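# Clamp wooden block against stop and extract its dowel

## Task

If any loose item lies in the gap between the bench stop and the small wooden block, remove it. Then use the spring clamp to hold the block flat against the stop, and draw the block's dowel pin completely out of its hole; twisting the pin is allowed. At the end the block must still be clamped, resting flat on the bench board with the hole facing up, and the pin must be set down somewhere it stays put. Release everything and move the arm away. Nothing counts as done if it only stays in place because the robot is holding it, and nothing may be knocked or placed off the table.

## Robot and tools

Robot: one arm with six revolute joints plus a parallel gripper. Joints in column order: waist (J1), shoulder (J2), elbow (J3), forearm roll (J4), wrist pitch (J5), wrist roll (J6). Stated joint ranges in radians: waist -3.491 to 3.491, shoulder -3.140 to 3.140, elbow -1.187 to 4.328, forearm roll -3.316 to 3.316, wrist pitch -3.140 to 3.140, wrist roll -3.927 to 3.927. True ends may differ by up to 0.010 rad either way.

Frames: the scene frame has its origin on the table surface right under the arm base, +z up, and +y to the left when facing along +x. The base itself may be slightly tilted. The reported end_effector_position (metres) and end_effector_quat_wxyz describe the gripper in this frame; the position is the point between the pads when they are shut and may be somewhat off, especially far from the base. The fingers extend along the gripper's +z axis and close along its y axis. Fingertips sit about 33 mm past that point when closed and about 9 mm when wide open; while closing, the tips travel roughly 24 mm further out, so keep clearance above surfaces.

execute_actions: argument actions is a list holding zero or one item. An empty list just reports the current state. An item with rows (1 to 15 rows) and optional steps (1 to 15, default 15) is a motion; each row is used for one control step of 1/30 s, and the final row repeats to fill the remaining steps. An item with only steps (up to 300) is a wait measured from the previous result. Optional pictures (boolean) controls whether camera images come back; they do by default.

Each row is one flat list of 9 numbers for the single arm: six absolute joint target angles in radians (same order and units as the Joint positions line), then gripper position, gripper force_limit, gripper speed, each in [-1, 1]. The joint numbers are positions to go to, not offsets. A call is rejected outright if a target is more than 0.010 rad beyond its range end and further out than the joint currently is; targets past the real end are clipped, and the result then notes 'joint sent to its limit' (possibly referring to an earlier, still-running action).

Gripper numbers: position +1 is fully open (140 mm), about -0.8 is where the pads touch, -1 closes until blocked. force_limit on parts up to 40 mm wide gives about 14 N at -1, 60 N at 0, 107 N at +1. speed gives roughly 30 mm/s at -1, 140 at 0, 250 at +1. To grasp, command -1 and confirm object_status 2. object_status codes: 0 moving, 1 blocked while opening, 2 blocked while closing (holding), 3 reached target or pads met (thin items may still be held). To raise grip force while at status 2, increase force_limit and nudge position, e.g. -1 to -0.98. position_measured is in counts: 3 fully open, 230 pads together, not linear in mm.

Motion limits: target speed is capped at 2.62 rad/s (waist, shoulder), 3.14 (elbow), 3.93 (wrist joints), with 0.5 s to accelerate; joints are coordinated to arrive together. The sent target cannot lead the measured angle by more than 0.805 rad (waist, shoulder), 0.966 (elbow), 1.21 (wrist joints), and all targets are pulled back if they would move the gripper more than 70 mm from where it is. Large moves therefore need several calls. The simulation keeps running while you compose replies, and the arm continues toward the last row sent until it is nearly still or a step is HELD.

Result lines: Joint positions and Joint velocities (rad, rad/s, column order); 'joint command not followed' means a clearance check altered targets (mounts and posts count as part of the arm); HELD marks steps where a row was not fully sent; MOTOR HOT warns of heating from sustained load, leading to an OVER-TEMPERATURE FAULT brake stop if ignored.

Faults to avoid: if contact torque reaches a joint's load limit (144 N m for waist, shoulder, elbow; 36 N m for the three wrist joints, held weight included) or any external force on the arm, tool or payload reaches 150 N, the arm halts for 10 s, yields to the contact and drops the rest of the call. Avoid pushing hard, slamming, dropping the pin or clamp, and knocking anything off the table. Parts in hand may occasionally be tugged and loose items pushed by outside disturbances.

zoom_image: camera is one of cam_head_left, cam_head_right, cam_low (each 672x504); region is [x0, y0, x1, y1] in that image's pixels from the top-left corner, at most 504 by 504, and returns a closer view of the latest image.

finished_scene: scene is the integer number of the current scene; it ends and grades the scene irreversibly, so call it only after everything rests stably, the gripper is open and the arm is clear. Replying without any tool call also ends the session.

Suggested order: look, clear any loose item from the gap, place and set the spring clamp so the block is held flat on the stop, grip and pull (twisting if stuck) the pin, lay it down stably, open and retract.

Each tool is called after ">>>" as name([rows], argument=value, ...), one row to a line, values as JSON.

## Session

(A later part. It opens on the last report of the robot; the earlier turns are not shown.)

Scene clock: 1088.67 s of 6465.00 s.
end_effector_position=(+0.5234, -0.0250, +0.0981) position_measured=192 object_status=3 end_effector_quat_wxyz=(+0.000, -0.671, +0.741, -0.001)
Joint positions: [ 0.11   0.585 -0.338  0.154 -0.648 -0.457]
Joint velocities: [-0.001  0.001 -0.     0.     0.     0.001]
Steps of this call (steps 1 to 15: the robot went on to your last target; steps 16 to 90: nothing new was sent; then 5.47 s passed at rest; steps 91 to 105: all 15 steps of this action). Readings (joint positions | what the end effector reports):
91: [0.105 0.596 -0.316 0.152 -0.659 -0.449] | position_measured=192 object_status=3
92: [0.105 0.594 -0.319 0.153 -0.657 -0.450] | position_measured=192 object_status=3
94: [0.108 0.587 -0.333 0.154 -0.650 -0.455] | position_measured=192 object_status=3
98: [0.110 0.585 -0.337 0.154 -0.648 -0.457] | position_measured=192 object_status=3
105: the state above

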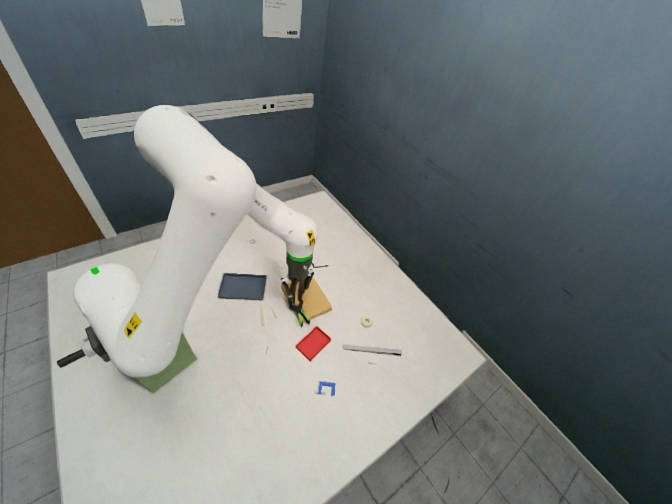

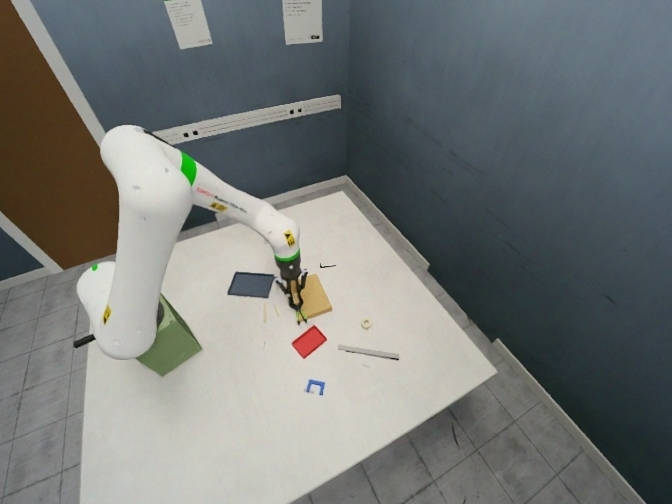

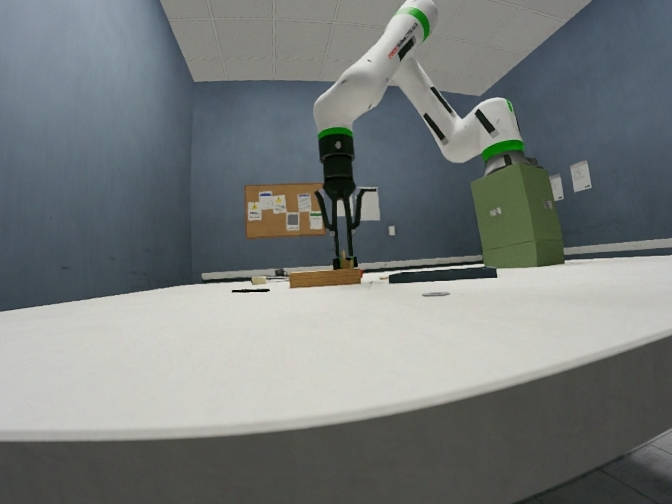

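>>> execute_actions([
  {"rows": [[0.1096,0.5850,-0.3376,0.1544,-0.6483,-0.4569,-1.0,0.6,-0.8]], "steps": 15},
], pictures=false)

>>> execute_actions([
  {"steps": 15},
])

>>> zoom_image(camera="cam_low", region=[300, 230, 390, 290])

>>> zoom_image(camera="cam_head_left", region=[275, 270, 325, 315])

Scene clock: 1094.43 s of 6465.00 s.
end_effector_position=(+0.5235, -0.0249, +0.0981) position_measured=223 object_status=0 end_effector_quat_wxyz=(+0.000, -0.671, +0.741, -0.001)
Joint positions: [ 0.11   0.585 -0.338  0.154 -0.648 -0.457]
Joint velocities: [-0.001 -0.     0.    -0.001 -0.     0.   ]
Steps of this call (steps 1 to 15: the robot went on to your last target; steps 16 to 90: nothing new was sent; then 2.27 s passed at rest; steps 91 to 105: all 15 steps of this action). Readings (joint positions | what the end effector reports):
91: [0.110 0.585 -0.338 0.154 -0.648 -0.457] | position_measured=192 object_status=0
92: [0.110 0.585 -0.338 0.154 -0.648 -0.457] | position_measured=193 object_status=0
94: [0.110 0.585 -0.338 0.154 -0.648 -0.457] | position_measured=199 object_status=0
98: [0.110 0.585 -0.338 0.154 -0.648 -0.457] | position_measured=210 object_status=0
105: the state above

Scene clock: 1094.93 s of 6465.00 s.
end_effector_position=(+0.5234, -0.0250, +0.0981) position_measured=223 object_status=2 end_effector_quat_wxyz=(+0.000, -0.671, +0.741, -0.001)
Joint positions: [ 0.11   0.585 -0.338  0.154 -0.648 -0.457]
Joint velocities: [0.001 0.    0.    0.001 0.001 0.002]
Steps of this call (steps 1 to 15: the robot went on to your last target). Readings (joint positions | what the end effector reports):
1: [0.110 0.585 -0.338 0.154 -0.648 -0.457] | position_measured=223 object_status=0
2: [0.110 0.585 -0.338 0.154 -0.648 -0.457] | position_measured=223 object_status=0
4: [0.110 0.585 -0.338 0.154 -0.648 -0.457] | position_measured=223 object_status=2
8: [0.110 0.585 -0.338 0.154 -0.648 -0.457] | position_measured=223 object_status=2
15: the state above
The arm was judged still, so your last target was given up. Only a new action makes it travel on or press farther. Fingers that are still opening or closing keep moving.

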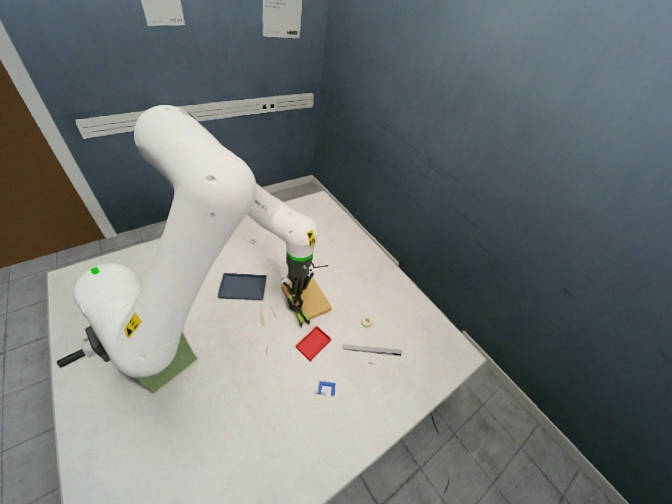

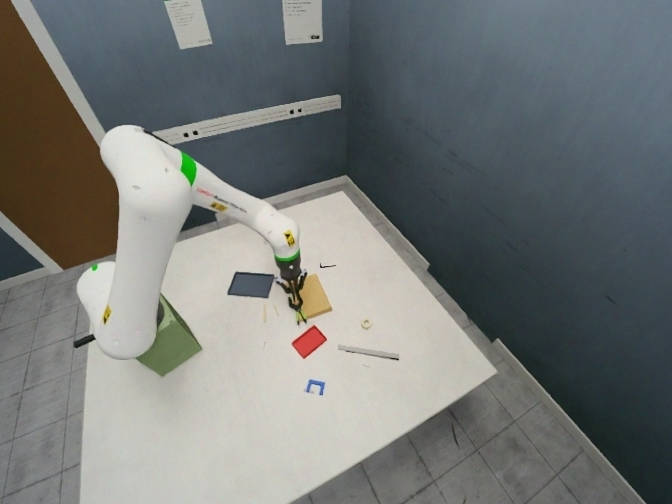

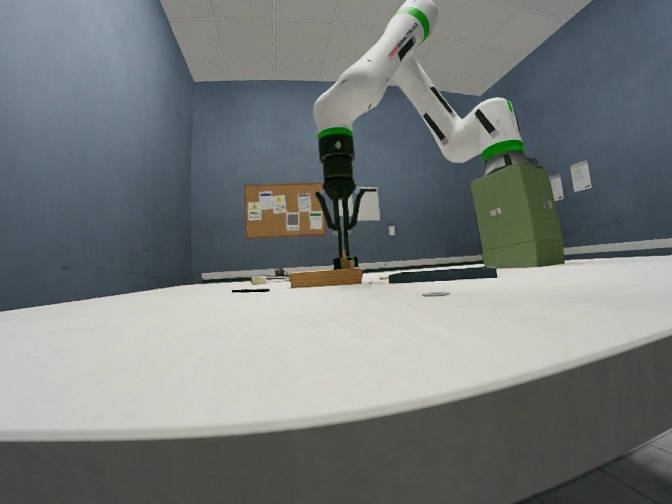

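Region (300, 230, 390, 290) of cam_low's 672x504 image, scaled by 5.600, with more detail than that image has.

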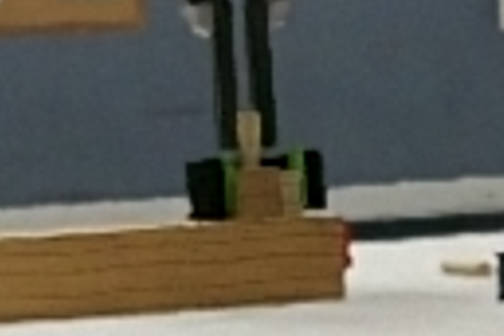

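Region (275, 270, 325, 315) of cam_head_left's 672x504 image, scaled by 10.080, with more detail than that image has; it fills the top 454 rows of this view, and the rest is white.

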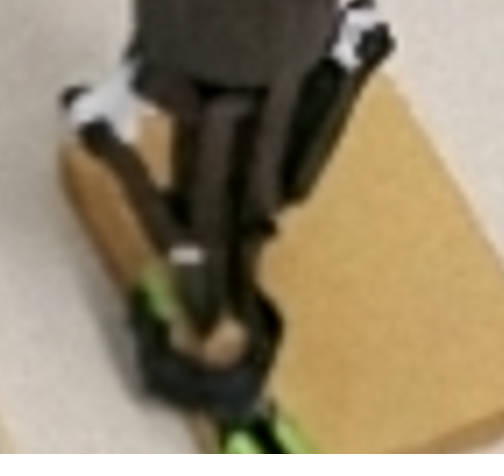

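>>> execute_actions([
  {"rows": [[0.1096,0.5850,-0.3376,0.1544,-0.6483,-0.4569,-0.62,0.6,-0.6]], "steps": 12},
], pictures=false)

>>> execute_actions([
  {"rows": [[0.1243,0.5876,-0.3352,0.1543,-0.6494,-0.4715,-0.62,0.6,-0.6]], "steps": 12},
], pictures=false)

>>> execute_actions([
  {"rows": [[0.1243,0.5876,-0.3352,0.1543,-0.6494,-0.4715,-1.0,0.8,-0.8]], "steps": 15},
])

>>> zoom_image(camera="cam_low", region=[300, 230, 390, 290])

>>> zoom_image(camera="cam_head_left", region=[275, 270, 325, 315])

Scene clock: 1105.03 s of 6465.00 s.
end_effector_position=(+0.5233, -0.0249, +0.0979) position_measured=208 object_status=0 end_effector_quat_wxyz=(+0.000, -0.671, +0.741, -0.000)
Joint positions: [ 0.11   0.585 -0.338  0.154 -0.648 -0.457]
Joint velocities: [ 0.002  0.    -0.     0.001 -0.    -0.001]
Steps of this call (steps 1 to 90: nothing new was sent; then 6.70 s passed at rest; steps 91 to 102: all 12 steps of this action). Readings (joint positions | what the end effector reports):
91: [0.110 0.585 -0.338 0.154 -0.648 -0.457] | position_measured=223 object_status=0
92: [0.110 0.585 -0.338 0.154 -0.648 -0.457] | position_measured=223 object_status=0
94: [0.110 0.585 -0.338 0.154 -0.648 -0.457] | position_measured=214 object_status=0
98: [0.110 0.585 -0.338 0.154 -0.648 -0.457] | position_measured=208 object_status=0
102: the state above

Scene clock: 1105.43 s of 6465.00 s.
end_effector_position=(+0.5242, -0.0171, +0.0981) position_measured=208 object_status=3 end_effector_quat_wxyz=(+0.000, -0.671, +0.741, -0.001)
Joint positions: [ 0.124  0.588 -0.335  0.154 -0.649 -0.471]
Joint velocities: [-0.001  0.001  0.    -0.001 -0.     0.001]
Steps of this call (steps 1 to 12: all 12 steps of this action). Readings (joint positions | what the end effector reports):
1: [0.110 0.585 -0.338 0.154 -0.648 -0.457] | position_measured=208 object_status=0
2: [0.112 0.585 -0.337 0.154 -0.649 -0.460] | position_measured=208 object_status=3
4: [0.122 0.587 -0.336 0.154 -0.649 -0.469] | position_measured=208 object_status=3
8: [0.124 0.587 -0.335 0.154 -0.649 -0.471] | position_measured=208 object_status=3
12: the state above

Scene clock: 1105.93 s of 6465.00 s.
end_effector_position=(+0.5243, -0.0171, +0.0981) position_measured=224 object_status=0 end_effector_quat_wxyz=(+0.000, -0.671, +0.741, -0.001)
Joint positions: [ 0.124  0.588 -0.335  0.154 -0.649 -0.472]
Joint velocities: [ 0.002 -0.001  0.     0.001  0.001 -0.   ]
Steps of this call (steps 1 to 15: all 15 steps of this action). Readings (joint positions | what the end effector reports):
1: [0.124 0.588 -0.335 0.154 -0.649 -0.471] | position_measured=208 object_status=0
2: [0.124 0.588 -0.335 0.154 -0.649 -0.471] | position_measured=209 object_status=0
4: [0.124 0.588 -0.335 0.154 -0.649 -0.471] | position_measured=214 object_status=0
8: [0.124 0.588 -0.335 0.154 -0.649 -0.472] | position_measured=223 object_status=0
15: the state above

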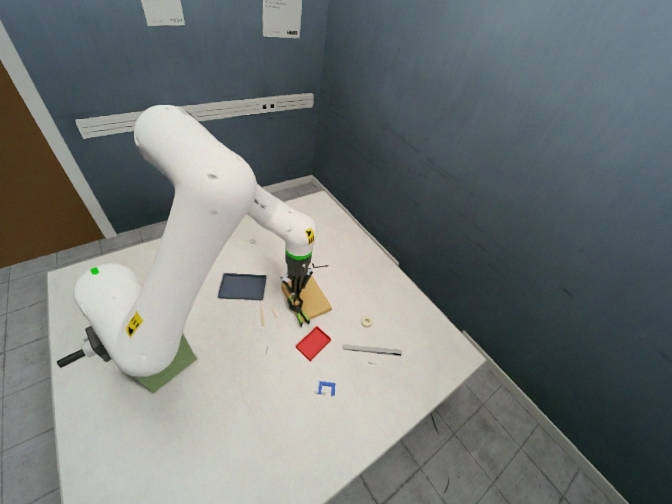

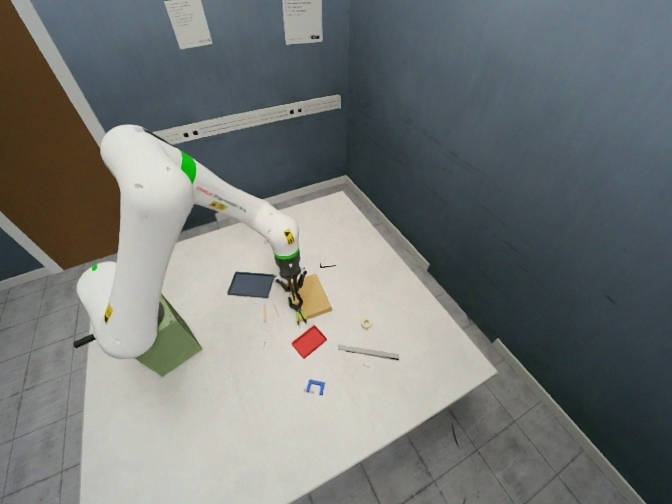

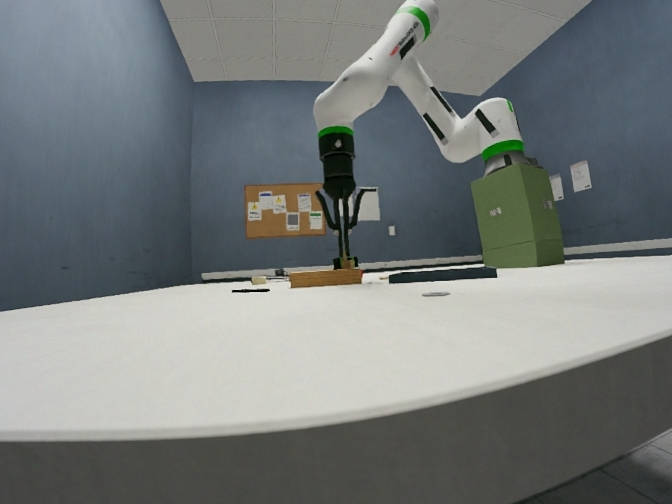

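Region (300, 230, 390, 290) of cam_low's 672x504 image, scaled by 5.600, with more detail than that image has.

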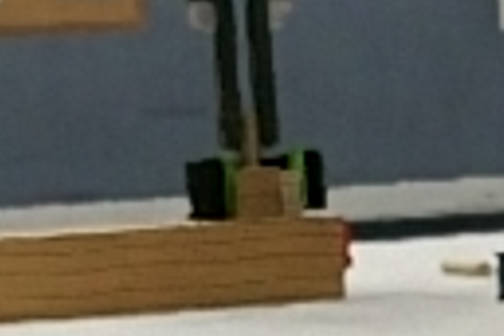

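Region (275, 270, 325, 315) of cam_head_left's 672x504 image, scaled by 10.080, with more detail than that image has; it fills the top 454 rows of this view, and the rest is white.

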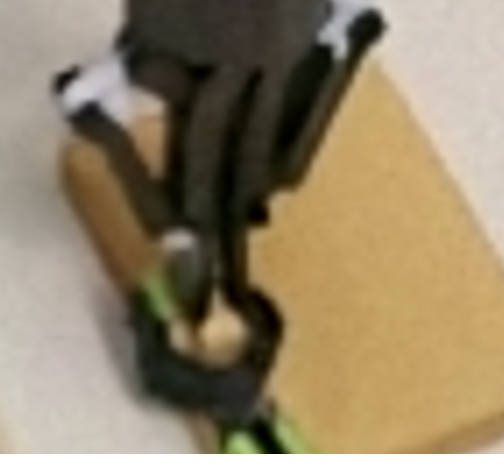

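>>> execute_actions([
  {"rows": [[0.1243,0.5874,-0.3352,0.1543,-0.6496,-0.44,-1.0,0.8,-0.8],[0.1243,0.5872,-0.3352,0.1542,-0.6498,-0.40,-1.0,0.8,-0.8],[0.1244,0.5870,-0.3352,0.1542,-0.6500,-0.36,-1.0,0.8,-0.8],[0.1244,0.5868,-0.3352,0.1541,-0.6502,-0.32,-1.0,0.8,-0.8],[0.1244,0.5866,-0.3352,0.1541,-0.6504,-0.28,-1.0,0.8,-0.8],[0.1244,0.5864,-0.3351,0.1541,-0.6506,-0.24,-1.0,0.8,-0.8],[0.1244,0.5862,-0.3351,0.1540,-0.6508,-0.20,-1.0,0.8,-0.8],[0.1245,0.5860,-0.3351,0.1540,-0.6510,-0.16,-1.0,0.8,-0.8],[0.1245,0.5858,-0.3351,0.1539,-0.6513,-0.12,-1.0,0.8,-0.8],[0.1245,0.5856,-0.3351,0.1539,-0.6515,-0.08,-1.0,0.8,-0.8],[0.1245,0.5854,-0.3351,0.1538,-0.6517,-0.04,-1.0,0.8,-0.8],[0.1245,0.5852,-0.3351,0.1538,-0.6519,0.0,-1.0,0.8,-0.8],[0.1246,0.5850,-0.3351,0.1538,-0.6521,0.03,-1.0,0.8,-0.8],[0.1246,0.5848,-0.3351,0.1537,-0.6523,0.03,-1.0,0.8,-0.8],[0.1246,0.5846,-0.3351,0.1537,-0.6525,0.03,-1.0,0.8,-0.8]], "steps": 15},
])

>>> zoom_image(camera="cam_low", region=[280, 230, 390, 295])

Scene clock: 1123.10 s of 6465.00 s.
end_effector_position=(+0.5241, -0.0171, +0.0991) position_measured=224 object_status=2 end_effector_quat_wxyz=(-0.000, +0.811, -0.585, +0.001)
Joint positions: [ 0.125  0.585 -0.335  0.154 -0.652 -0.051]
Joint velocities: [ 0.001 -0.006 -0.     0.    -0.006  0.981]
Steps of this call (steps 1 to 15: the robot went on to your last target; steps 16 to 90: nothing new was sent; then 13.67 s passed at rest; steps 91 to 105: all 15 steps of this action). Readings (joint positions | what the end effector reports):
91: [0.124 0.588 -0.335 0.154 -0.649 -0.471] | position_measured=224 object_status=2
92: [0.124 0.588 -0.335 0.154 -0.649 -0.467] | position_measured=224 object_status=2
94: [0.124 0.588 -0.335 0.154 -0.650 -0.434] | position_measured=224 object_status=2
98: [0.124 0.587 -0.335 0.154 -0.650 -0.310] | position_measured=224 object_status=2
105: the state above

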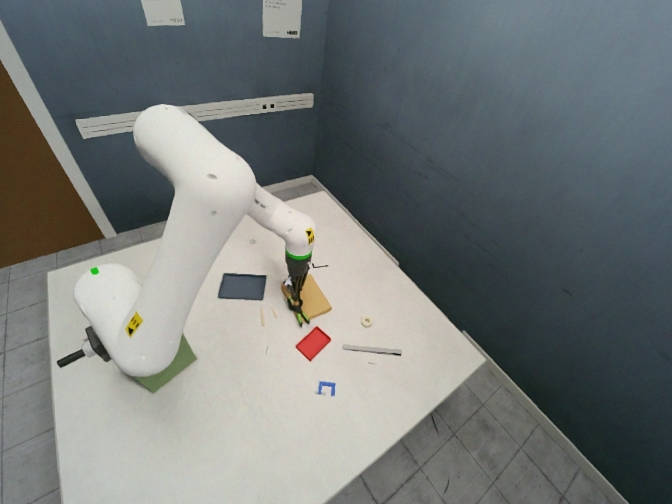

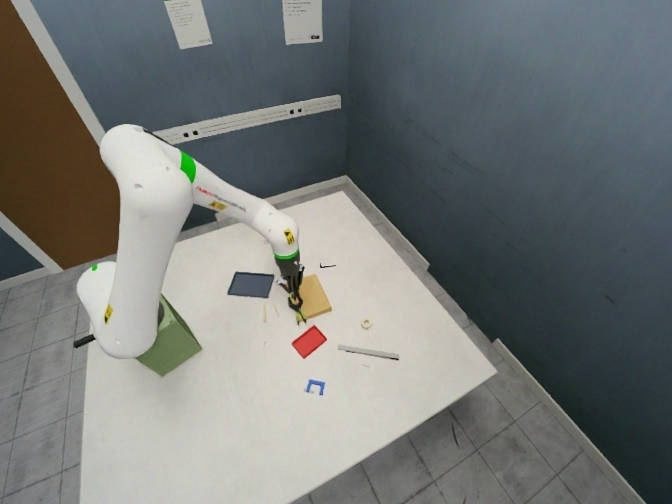

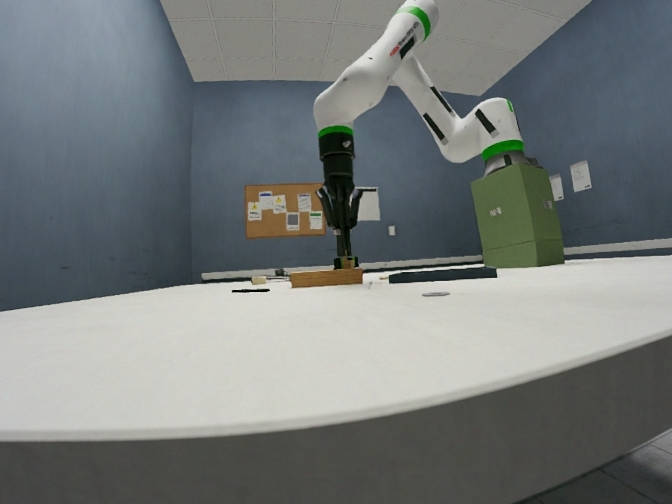

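Region (280, 230, 390, 295) of cam_low's 672x504 image, scaled by 4.582, with more detail than that image has; it fills the top 298 rows of this view, and the rest is white.

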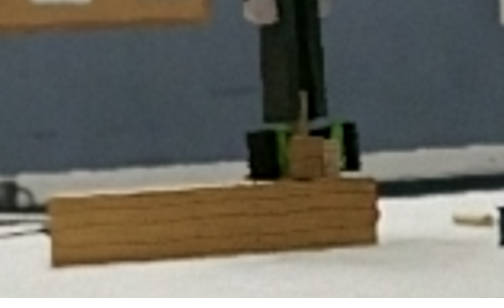

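>>> execute_actions([
  {"rows": [[0.1251,0.5797,-0.3348,0.1527,-0.6576,-0.8,-1.0,0.8,-0.8]], "steps": 15},
], pictures=false)

>>> execute_actions([
  {"steps": 12},
])

>>> zoom_image(camera="cam_low", region=[280, 230, 390, 295])

Scene clock: 1130.30 s of 6465.00 s.
end_effector_position=(+0.5243, -0.0171, +0.1017) position_measured=224 object_status=2 end_effector_quat_wxyz=(+0.000, -0.597, +0.802, -0.001)
Joint positions: [ 0.125  0.581 -0.335  0.153 -0.657 -0.662]
Joint velocities: [ 0.002 -0.007  0.001  0.    -0.009 -1.437]
Steps of this call (steps 1 to 30: the robot went on to your last target; steps 31 to 90: nothing new was sent; then 3.70 s passed at rest; steps 91 to 105: all 15 steps of this action). Readings (joint positions | what the end effector reports):
91: [0.125 0.585 -0.335 0.154 -0.653 0.030] | position_measured=224 object_status=2
92: [0.125 0.585 -0.335 0.154 -0.653 0.026] | position_measured=224 object_status=2
94: [0.125 0.584 -0.335 0.154 -0.653 -0.008] | position_measured=224 object_status=2
98: [0.125 0.583 -0.335 0.153 -0.654 -0.179] | position_measured=224 object_status=2
105: the state above

Scene clock: 1130.70 s of 6465.00 s.
end_effector_position=(+0.5243, -0.0171, +0.1021) position_measured=224 object_status=2 end_effector_quat_wxyz=(+0.000, -0.541, +0.841, -0.001)
Joint positions: [ 0.125  0.58  -0.335  0.153 -0.658 -0.8  ]
Joint velocities: [-0.    -0.     0.     0.001 -0.    -0.001]
Steps of this call (steps 1 to 12: the robot went on to your last target). Readings (joint positions | what the end effector reports):
1: [0.125 0.580 -0.335 0.153 -0.657 -0.706] | position_measured=224 object_status=2
2: [0.125 0.580 -0.335 0.153 -0.657 -0.742] | position_measured=224 object_status=2
4: [0.125 0.580 -0.335 0.153 -0.658 -0.787] | position_measured=224 object_status=2
8: [0.125 0.580 -0.335 0.153 -0.658 -0.800] | position_measured=224 object_status=2
12: the state above

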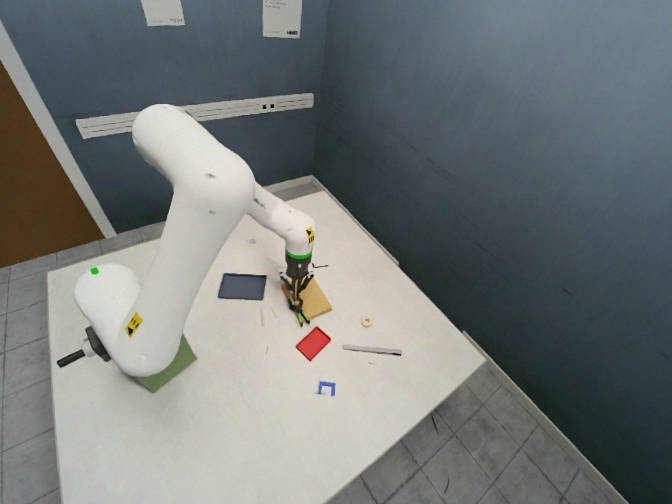

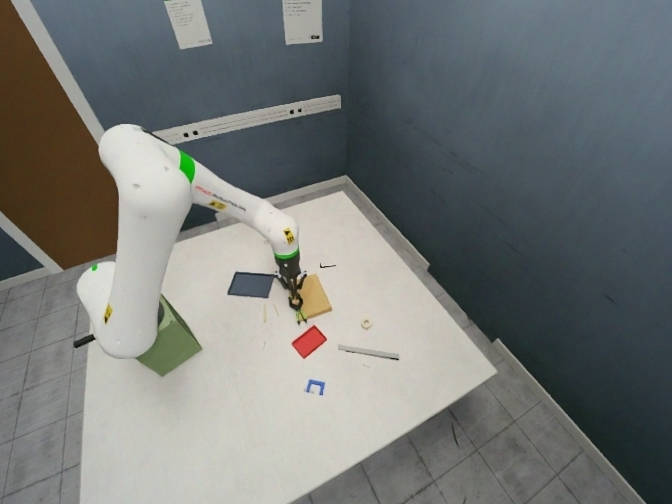

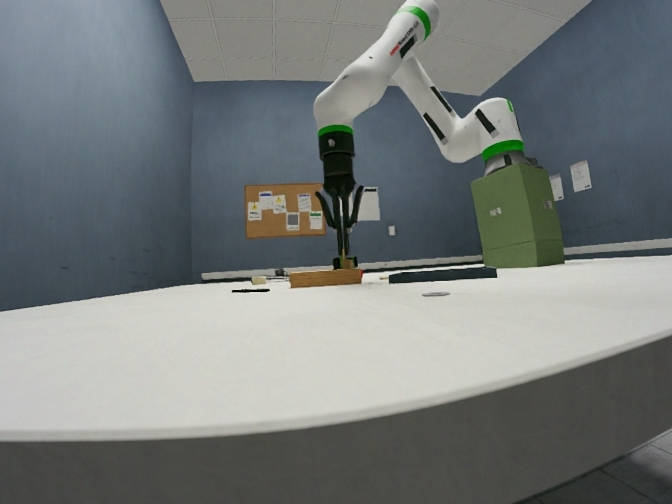

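Region (280, 230, 390, 295) of cam_low's 672x504 image, scaled by 4.582, with more detail than that image has; it fills the top 298 rows of this view, and the rest is white.

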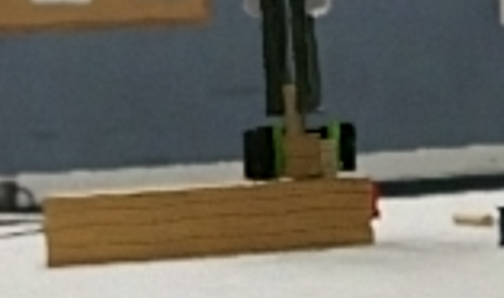

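>>> execute_actions([
  {"rows": [[0.1257,0.5737,-0.3346,0.1514,-0.6638,0.0,-1.0,0.8,-0.8]], "steps": 15},
], pictures=false)

>>> execute_actions([
  {"steps": 8},
], pictures=false)

>>> execute_actions([
  {"rows": [[0.1263,0.5678,-0.3343,0.1502,-0.6700,-0.8,-1.0,0.8,-0.8]], "steps": 15},
], pictures=false)

>>> execute_actions([
  {"steps": 10},
])

>>> zoom_image(camera="cam_low", region=[280, 230, 390, 295])

Scene clock: 1140.73 s of 6465.00 s.
end_effector_position=(+0.5242, -0.0171, +0.1046) position_measured=224 object_status=2 end_effector_quat_wxyz=(-0.000, +0.789, -0.614, +0.001)
Joint positions: [ 0.126  0.575 -0.335  0.152 -0.663 -0.122]
Joint velocities: [-0.    -0.01   0.001 -0.002 -0.011  1.347]
Steps of this call (steps 1 to 30: the robot went on to your last target; steps 31 to 90: nothing new was sent; then 6.53 s passed at rest; steps 91 to 105: all 15 steps of this action). Readings (joint positions | what the end effector reports):
91: [0.125 0.580 -0.335 0.153 -0.658 -0.800] | position_measured=224 object_status=2
92: [0.125 0.580 -0.335 0.153 -0.658 -0.796] | position_measured=224 object_status=2
94: [0.125 0.579 -0.335 0.153 -0.658 -0.762] | position_measured=224 object_status=2
98: [0.125 0.578 -0.335 0.152 -0.659 -0.591] | position_measured=224 object_status=2
105: the state above

Scene clock: 1141.00 s of 6465.00 s.
end_effector_position=(+0.5242, -0.0171, +0.1051) position_measured=224 object_status=2 end_effector_quat_wxyz=(-0.000, +0.825, -0.565, +0.001)
Joint positions: [ 0.126  0.574 -0.335  0.151 -0.664 -0.   ]
Joint velocities: [ 0.     0.     0.001 -0.    -0.     0.002]
Steps of this call (steps 1 to 8: the robot went on to your last target). Readings (joint positions | what the end effector reports):
1: [0.126 0.574 -0.335 0.152 -0.663 -0.080] | position_measured=224 object_status=2
2: [0.126 0.574 -0.335 0.151 -0.663 -0.048] | position_measured=224 object_status=2
4: [0.126 0.574 -0.335 0.151 -0.664 -0.008] | position_measured=224 object_status=2
8: the state above

Scene clock: 1141.50 s of 6465.00 s.
end_effector_position=(+0.5241, -0.0171, +0.1076) position_measured=224 object_status=2 end_effector_quat_wxyz=(+0.000, -0.592, +0.806, -0.001)
Joint positions: [ 0.126  0.569 -0.334  0.15  -0.669 -0.673]
Joint velocities: [-0.    -0.01   0.001 -0.001 -0.009 -1.377]
Steps of this call (steps 1 to 15: all 15 steps of this action). Readings (joint positions | what the end effector reports):
1: [0.126 0.574 -0.335 0.151 -0.664 -0.000] | position_measured=224 object_status=2
2: [0.126 0.574 -0.335 0.151 -0.664 -0.003] | position_measured=224 object_status=2
4: [0.126 0.573 -0.335 0.151 -0.664 -0.035] | position_measured=224 object_status=2
8: [0.126 0.572 -0.335 0.151 -0.665 -0.202] | position_measured=224 object_status=2
15: the state above

Scene clock: 1141.83 s of 6465.00 s.
end_effector_position=(+0.5241, -0.0171, +0.1080) position_measured=224 object_status=2 end_effector_quat_wxyz=(+0.000, -0.540, +0.842, -0.000)
Joint positions: [ 0.126  0.568 -0.334  0.15  -0.67  -0.8  ]
Joint velocities: [-0.001  0.     0.     0.002  0.001 -0.002]
Steps of this call (steps 1 to 10: the robot went on to your last target). Readings (joint positions | what the end effector reports):
1: [0.126 0.568 -0.334 0.150 -0.669 -0.715] | position_measured=224 object_status=2
2: [0.126 0.568 -0.334 0.150 -0.670 -0.749] | position_measured=224 object_status=2
4: [0.126 0.568 -0.334 0.150 -0.670 -0.790] | position_measured=224 object_status=2
8: [0.126 0.568 -0.334 0.150 -0.670 -0.800] | position_measured=224 object_status=2
10: the state above

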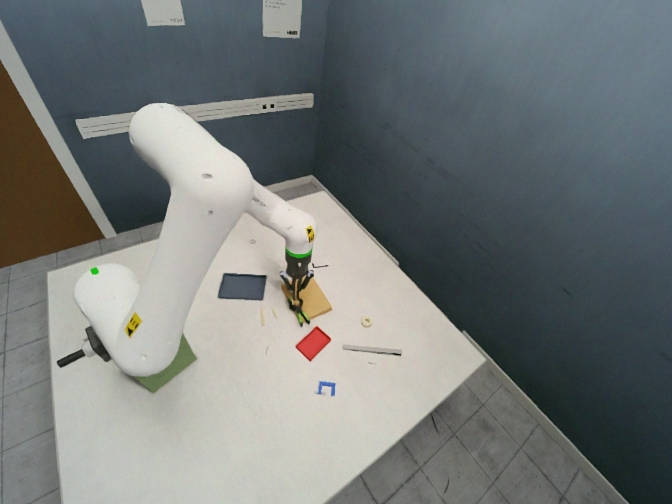

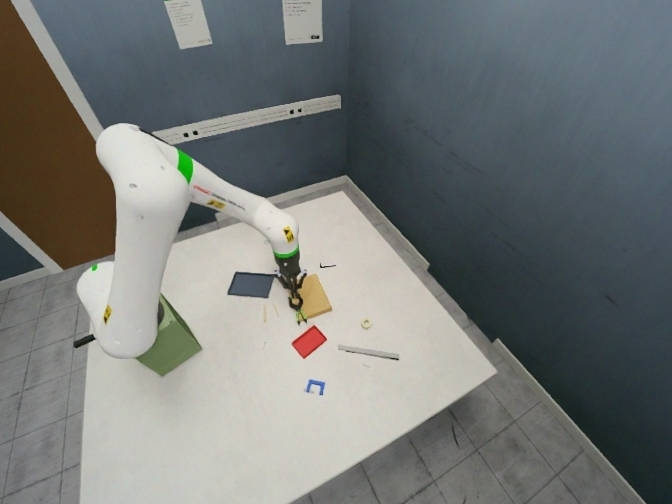

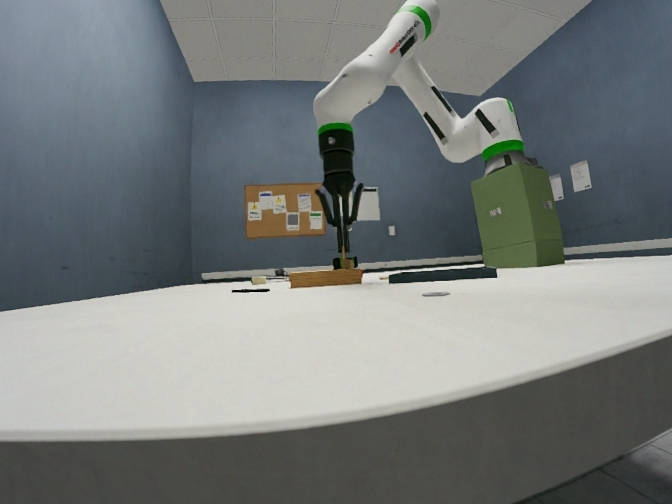

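Region (280, 230, 390, 295) of cam_low's 672x504 image, scaled by 4.582, with more detail than that image has; it fills the top 298 rows of this view, and the rest is white.

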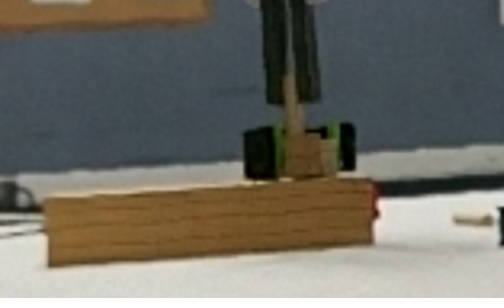

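The pin is coming out well and the block stays down. Continue.

>>> execute_actions([
  {"rows": [[0.1269,0.5619,-0.3340,0.1490,-0.6762,0.0,-1.0,0.8,-0.8]], "steps": 15},
], pictures=false)

>>> execute_actions([
  {"steps": 8},
], pictures=false)

>>> execute_actions([
  {"rows": [[0.1275,0.5559,-0.3338,0.1477,-0.6824,-0.8,-1.0,0.8,-0.8]], "steps": 15},
], pictures=false)

>>> execute_actions([
  {"steps": 8},
], pictures=false)

>>> execute_actions([
  {"rows": [[0.1281,0.5500,-0.3335,0.1465,-0.6885,0.0,-1.0,0.8,-0.8]], "steps": 15},
], pictures=false)

>>> execute_actions([
  {"steps": 8},
], pictures=false)

>>> execute_actions([
  {"rows": [[0.1287,0.5440,-0.3332,0.1453,-0.6947,-0.8,-1.0,0.8,-0.8]], "steps": 15},
], pictures=false)

>>> execute_actions([
  {"steps": 10},
])

>>> zoom_image(camera="cam_low", region=[280, 230, 390, 295])

Scene clock: 1154.90 s of 6465.00 s.
end_effector_position=(+0.5241, -0.0171, +0.1106) position_measured=224 object_status=2 end_effector_quat_wxyz=(-0.000, +0.789, -0.615, +0.001)
Joint positions: [ 0.127  0.563 -0.334  0.149 -0.675 -0.122]
Joint velocities: [ 0.001 -0.009  0.001 -0.001 -0.011  1.346]
Steps of this call (steps 1 to 30: the robot went on to your last target; steps 31 to 90: nothing new was sent; then 9.57 s passed at rest; steps 91 to 105: all 15 steps of this action). Readings (joint positions | what the end effector reports):
91: [0.126 0.568 -0.334 0.150 -0.670 -0.800] | position_measured=224 object_status=2
92: [0.126 0.568 -0.334 0.150 -0.670 -0.796] | position_measured=224 object_status=2
94: [0.126 0.568 -0.334 0.150 -0.670 -0.762] | position_measured=224 object_status=2
98: [0.126 0.566 -0.334 0.150 -0.672 -0.591] | position_measured=224 object_status=2
105: the state above

Scene clock: 1155.17 s of 6465.00 s.
end_effector_position=(+0.5241, -0.0171, +0.1110) position_measured=224 object_status=2 end_effector_quat_wxyz=(-0.000, +0.825, -0.566, +0.001)
Joint positions: [ 0.127  0.562 -0.334  0.149 -0.676 -0.   ]
Joint velocities: [-0.    -0.    -0.    -0.001  0.     0.002]
Steps of this call (steps 1 to 8: the robot went on to your last target). Readings (joint positions | what the end effector reports):
1: [0.127 0.562 -0.334 0.149 -0.676 -0.080] | position_measured=224 object_status=2
2: [0.127 0.562 -0.334 0.149 -0.676 -0.048] | position_measured=224 object_status=2
4: [0.127 0.562 -0.334 0.149 -0.676 -0.008] | position_measured=224 object_status=2
8: the state above

Scene clock: 1155.67 s of 6465.00 s.
end_effector_position=(+0.5239, -0.0171, +0.1135) position_measured=224 object_status=2 end_effector_quat_wxyz=(+0.000, -0.592, +0.806, -0.000)
Joint positions: [ 0.127  0.557 -0.334  0.148 -0.681 -0.673]
Joint velocities: [ 0.002 -0.009  0.    -0.001 -0.011 -1.377]
Steps of this call (steps 1 to 15: all 15 steps of this action). Readings (joint positions | what the end effector reports):
1: [0.127 0.562 -0.334 0.149 -0.676 -0.000] | position_measured=224 object_status=2
2: [0.127 0.562 -0.334 0.149 -0.676 -0.003] | position_measured=224 object_status=2
4: [0.127 0.562 -0.334 0.149 -0.677 -0.035] | position_measured=224 object_status=2
8: [0.127 0.560 -0.334 0.149 -0.678 -0.202] | position_measured=224 object_status=2
15: the state above

Scene clock: 1155.93 s of 6465.00 s.
end_effector_position=(+0.5239, -0.0171, +0.1140) position_measured=224 object_status=2 end_effector_quat_wxyz=(+0.000, -0.539, +0.842, -0.000)
Joint positions: [ 0.128  0.556 -0.334  0.148 -0.682 -0.8  ]
Joint velocities: [ 0.     0.    -0.     0.001  0.    -0.002]
Steps of this call (steps 1 to 8: the robot went on to your last target). Readings (joint positions | what the end effector reports):
1: [0.127 0.557 -0.334 0.148 -0.682 -0.715] | position_measured=224 object_status=2
2: [0.127 0.556 -0.334 0.148 -0.682 -0.749] | position_measured=224 object_status=2
4: [0.127 0.556 -0.334 0.148 -0.682 -0.790] | position_measured=224 object_status=2
8: the state above

Scene clock: 1156.43 s of 6465.00 s.
end_effector_position=(+0.5239, -0.0171, +0.1165) position_measured=224 object_status=2 end_effector_quat_wxyz=(-0.000, +0.786, -0.618, +0.001)
Joint positions: [ 0.128  0.551 -0.334  0.147 -0.688 -0.127]
Joint velocities: [ 0.001 -0.011  0.    -0.002 -0.01   1.379]
Steps of this call (steps 1 to 15: all 15 steps of this action). Readings (joint positions | what the end effector reports):
1: [0.128 0.556 -0.334 0.148 -0.682 -0.800] | position_measured=224 object_status=2
2: [0.128 0.556 -0.334 0.148 -0.682 -0.797] | position_measured=224 object_status=2
4: [0.128 0.556 -0.334 0.148 -0.683 -0.765] | position_measured=224 object_status=2
8: [0.128 0.554 -0.334 0.147 -0.684 -0.598] | position_measured=224 object_status=2
15: the state above

Scene clock: 1156.70 s of 6465.00 s.
end_effector_position=(+0.5238, -0.0171, +0.1169) position_measured=224 object_status=2 end_effector_quat_wxyz=(-0.000, +0.824, -0.566, +0.001)
Joint positions: [ 0.128  0.55  -0.333  0.146 -0.688 -0.   ]
Joint velocities: [ 0.001 -0.001  0.    -0.001  0.     0.001]
Steps of this call (steps 1 to 8: the robot went on to your last target). Readings (joint positions | what the end effector reports):
1: [0.128 0.551 -0.334 0.147 -0.688 -0.085] | position_measured=224 object_status=2
2: [0.128 0.550 -0.334 0.147 -0.688 -0.051] | position_measured=224 object_status=2
4: [0.128 0.550 -0.334 0.147 -0.688 -0.010] | position_measured=224 object_status=2
8: the state above

Scene clock: 1157.20 s of 6465.00 s.
end_effector_position=(+0.5238, -0.0171, +0.1195) position_measured=224 object_status=2 end_effector_quat_wxyz=(+0.001, -0.591, +0.807, -0.000)
Joint positions: [ 0.129  0.545 -0.333  0.145 -0.694 -0.673]
Joint velocities: [ 0.    -0.011  0.    -0.002 -0.01  -1.378]
Steps of this call (steps 1 to 15: all 15 steps of this action). Readings (joint positions | what the end effector reports):
1: [0.128 0.550 -0.333 0.146 -0.689 -0.000] | position_measured=224 object_status=2
2: [0.128 0.550 -0.333 0.146 -0.689 -0.003] | position_measured=224 object_status=2
4: [0.128 0.550 -0.333 0.146 -0.689 -0.035] | position_measured=224 object_status=2
8: [0.128 0.548 -0.333 0.146 -0.690 -0.202] | position_measured=224 object_status=2
15: the state above

Scene clock: 1157.53 s of 6465.00 s.
end_effector_position=(+0.5237, -0.0171, +0.1199) position_measured=224 object_status=2 end_effector_quat_wxyz=(+0.001, -0.538, +0.843, -0.000)
Joint positions: [ 0.129  0.544 -0.333  0.145 -0.695 -0.8  ]
Joint velocities: [-0.001 -0.001  0.     0.     0.    -0.001]
Steps of this call (steps 1 to 10: the robot went on to your last target). Readings (joint positions | what the end effector reports):
1: [0.129 0.545 -0.333 0.145 -0.694 -0.715] | position_measured=224 object_status=2
2: [0.129 0.544 -0.333 0.145 -0.694 -0.749] | position_measured=224 object_status=2
4: [0.129 0.544 -0.333 0.145 -0.695 -0.790] | position_measured=224 object_status=2
8: [0.129 0.544 -0.333 0.145 -0.695 -0.800] | position_measured=224 object_status=2
10: the state above

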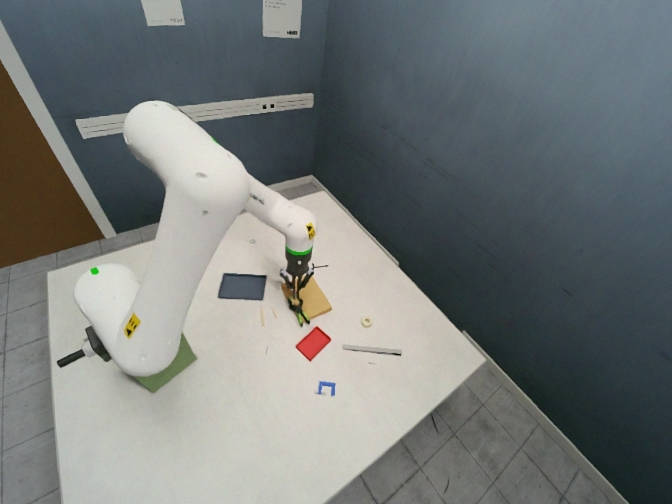

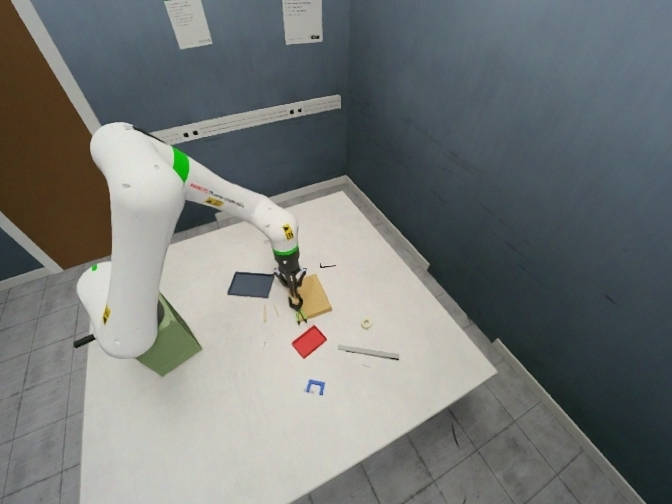

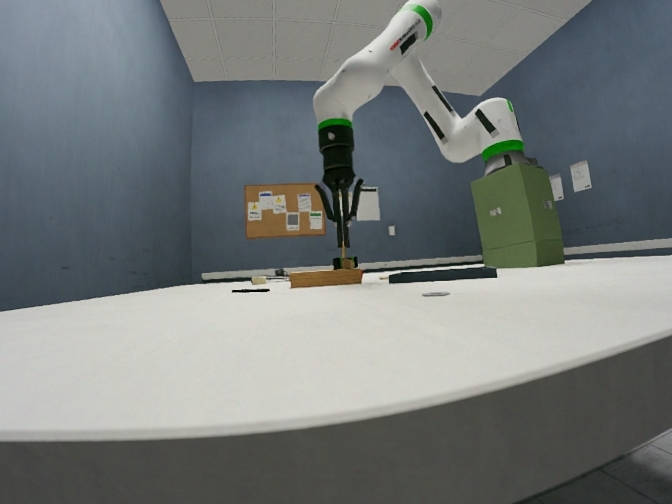

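Region (280, 230, 390, 295) of cam_low's 672x504 image, scaled by 4.582, with more detail than that image has; it fills the top 298 rows of this view, and the rest is white.

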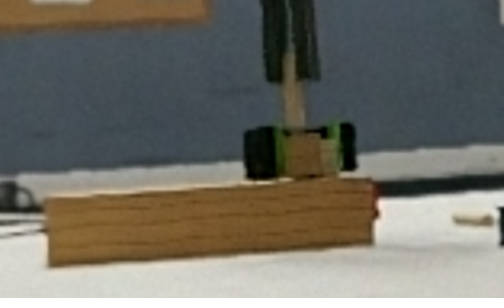

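>>> execute_actions([
  {"rows": [[0.1317,0.5143,-0.3319,0.1392,-0.7256,-0.8,-1.0,0.8,-0.8]], "steps": 12},
], pictures=false)

>>> execute_actions([
  {"rows": [[0.6085,0.3960,-0.6195,0.1500,-0.6002,-0.8,-1.0,0.8,-0.8]], "steps": 15},
], pictures=false)

>>> execute_actions([
  {"steps": 15},
], pictures=false)

>>> execute_actions([
  {"rows": [[0.5928,0.5500,-0.6317,0.2026,-0.4352,-0.8,-0.98,-0.6,-0.8]], "steps": 15},
], pictures=false)

>>> execute_actions([
  {"steps": 8},
])

>>> zoom_image(camera="cam_low", region=[370, 220, 510, 300])

Scene clock: 1202.20 s of 6465.00 s.
end_effector_position=(+0.5228, -0.0171, +0.1348) position_measured=224 object_status=2 end_effector_quat_wxyz=(+0.001, -0.536, +0.844, -0.000)
Joint positions: [ 0.132  0.514 -0.332  0.139 -0.726 -0.8  ]
Joint velocities: [-0.001 -0.    -0.     0.002  0.001  0.001]
Steps of this call (steps 1 to 30: the robot went on to your last target; steps 31 to 90: nothing new was sent; then 41.27 s passed at rest; steps 91 to 102: all 12 steps of this action). Readings (joint positions | what the end effector reports):
91: [0.129 0.544 -0.333 0.145 -0.695 -0.800] | position_measured=224 object_status=2
92: [0.129 0.541 -0.333 0.145 -0.698 -0.800] | position_measured=224 object_status=2
94: [0.131 0.524 -0.332 0.141 -0.716 -0.800] | position_measured=224 object_status=2
98: [0.132 0.514 -0.332 0.139 -0.725 -0.800] | position_measured=224 object_status=2
102: the state above

Scene clock: 1202.70 s of 6465.00 s.
end_effector_position=(+0.4392, +0.1124, +0.1316) position_measured=224 object_status=2 end_effector_quat_wxyz=(+0.001, -0.671, +0.741, +0.000)
Joint positions: [ 0.456  0.434 -0.528  0.147 -0.639 -0.8  ]
Joint velocities: [ 0.857 -0.212 -0.514  0.02   0.218  0.001]
Steps of this call (steps 1 to 15: all 15 steps of this action). Readings (joint positions | what the end effector reports):
1: [0.132 0.514 -0.332 0.139 -0.726 -0.800] | position_measured=224 object_status=2
2: [0.135 0.514 -0.334 0.139 -0.725 -0.800] | position_measured=224 object_status=2
4: [0.157 0.508 -0.348 0.140 -0.717 -0.800] | position_measured=224 object_status=2
8: [0.259 0.483 -0.410 0.142 -0.690 -0.800] | position_measured=224 object_status=2
15: the state above

Scene clock: 1203.20 s of 6465.00 s.
end_effector_position=(+0.3901, +0.1545, +0.1296) position_measured=224 object_status=2 end_effector_quat_wxyz=(-0.000, +0.728, -0.686, +0.001)
Joint positions: [ 0.608  0.396 -0.619  0.15  -0.6   -0.8  ]
Joint velocities: [ 0.    -0.    -0.    -0.001 -0.002  0.001]
Steps of this call (steps 1 to 15: the robot went on to your last target). Readings (joint positions | what the end effector reports):
1: [0.485 0.427 -0.545 0.147 -0.632 -0.800] | position_measured=224 object_status=2
2: [0.514 0.419 -0.563 0.148 -0.624 -0.800] | position_measured=224 object_status=2
4: [0.565 0.407 -0.593 0.149 -0.612 -0.800] | position_measured=224 object_status=2
8: [0.608 0.396 -0.619 0.150 -0.600 -0.800] | position_measured=224 object_status=2
15: the state above

Scene clock: 1203.70 s of 6465.00 s.
end_effector_position=(+0.3906, +0.1551, +0.0679) position_measured=224 object_status=2 end_effector_quat_wxyz=(-0.000, +0.743, -0.669, +0.001)
Joint positions: [ 0.593  0.55  -0.632  0.203 -0.435 -0.8  ]
Joint velocities: [ 0.     0.001  0.    -0.001  0.001  0.   ]
Steps of this call (steps 1 to 15: all 15 steps of this action). Readings (joint positions | what the end effector reports):
1: [0.608 0.396 -0.619 0.150 -0.600 -0.800] | position_measured=224 object_status=0
2: [0.608 0.398 -0.620 0.151 -0.597 -0.800] | position_measured=224 object_status=0
4: [0.605 0.421 -0.621 0.159 -0.573 -0.800] | position_measured=224 object_status=0
8: [0.596 0.516 -0.629 0.191 -0.472 -0.800] | position_measured=224 object_status=2
15: the state above

Scene clock: 1203.97 s of 6465.00 s.
end_effector_position=(+0.3905, +0.1550, +0.0678) position_measured=224 object_status=2 end_effector_quat_wxyz=(-0.000, +0.743, -0.669, +0.001)
Joint positions: [ 0.593  0.55  -0.632  0.203 -0.435 -0.8  ]
Joint velocities: [ 0.    -0.    -0.     0.002  0.001  0.001]
Steps of this call (steps 1 to 8: the robot went on to your last target). Readings (joint positions | what the end effector reports):
1: [0.593 0.550 -0.632 0.203 -0.435 -0.800] | position_measured=224 object_status=2
2: [0.593 0.550 -0.632 0.203 -0.435 -0.800] | position_measured=224 object_status=2
4: [0.593 0.550 -0.632 0.203 -0.435 -0.800] | position_measured=224 object_status=2
8: the state above

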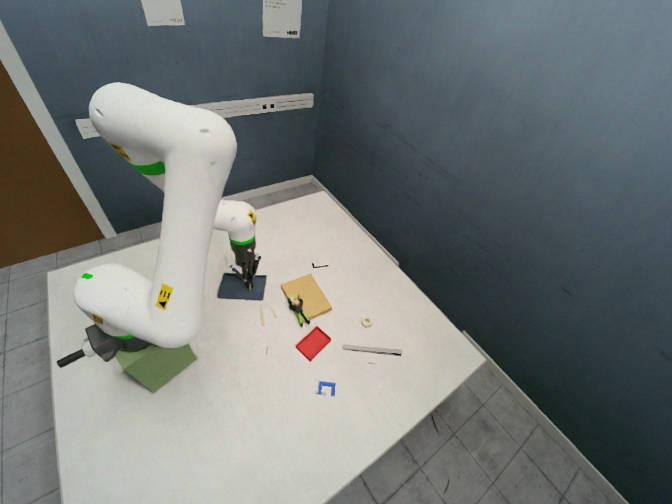

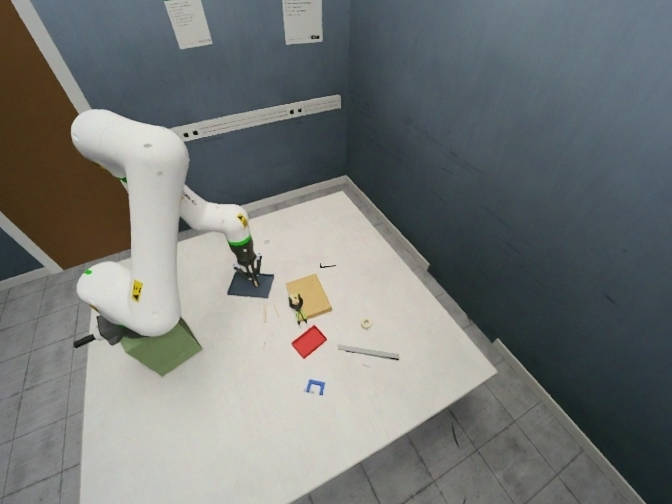

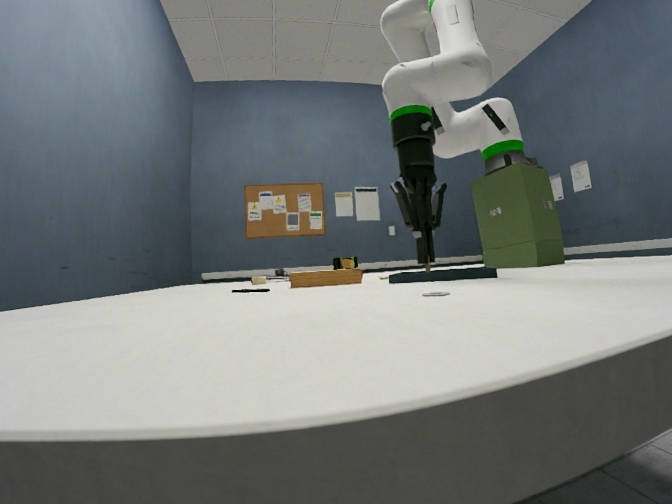

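Region (370, 220, 510, 300) of cam_low's 672x504 image, scaled by 3.600, with more detail than that image has; it fills the top 288 rows of this view, and the rest is white.

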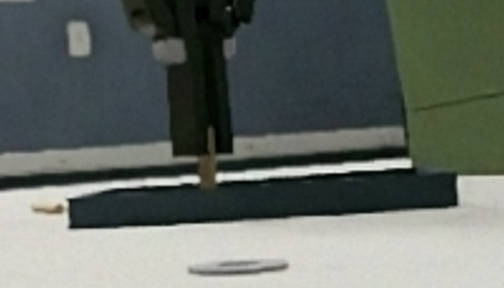

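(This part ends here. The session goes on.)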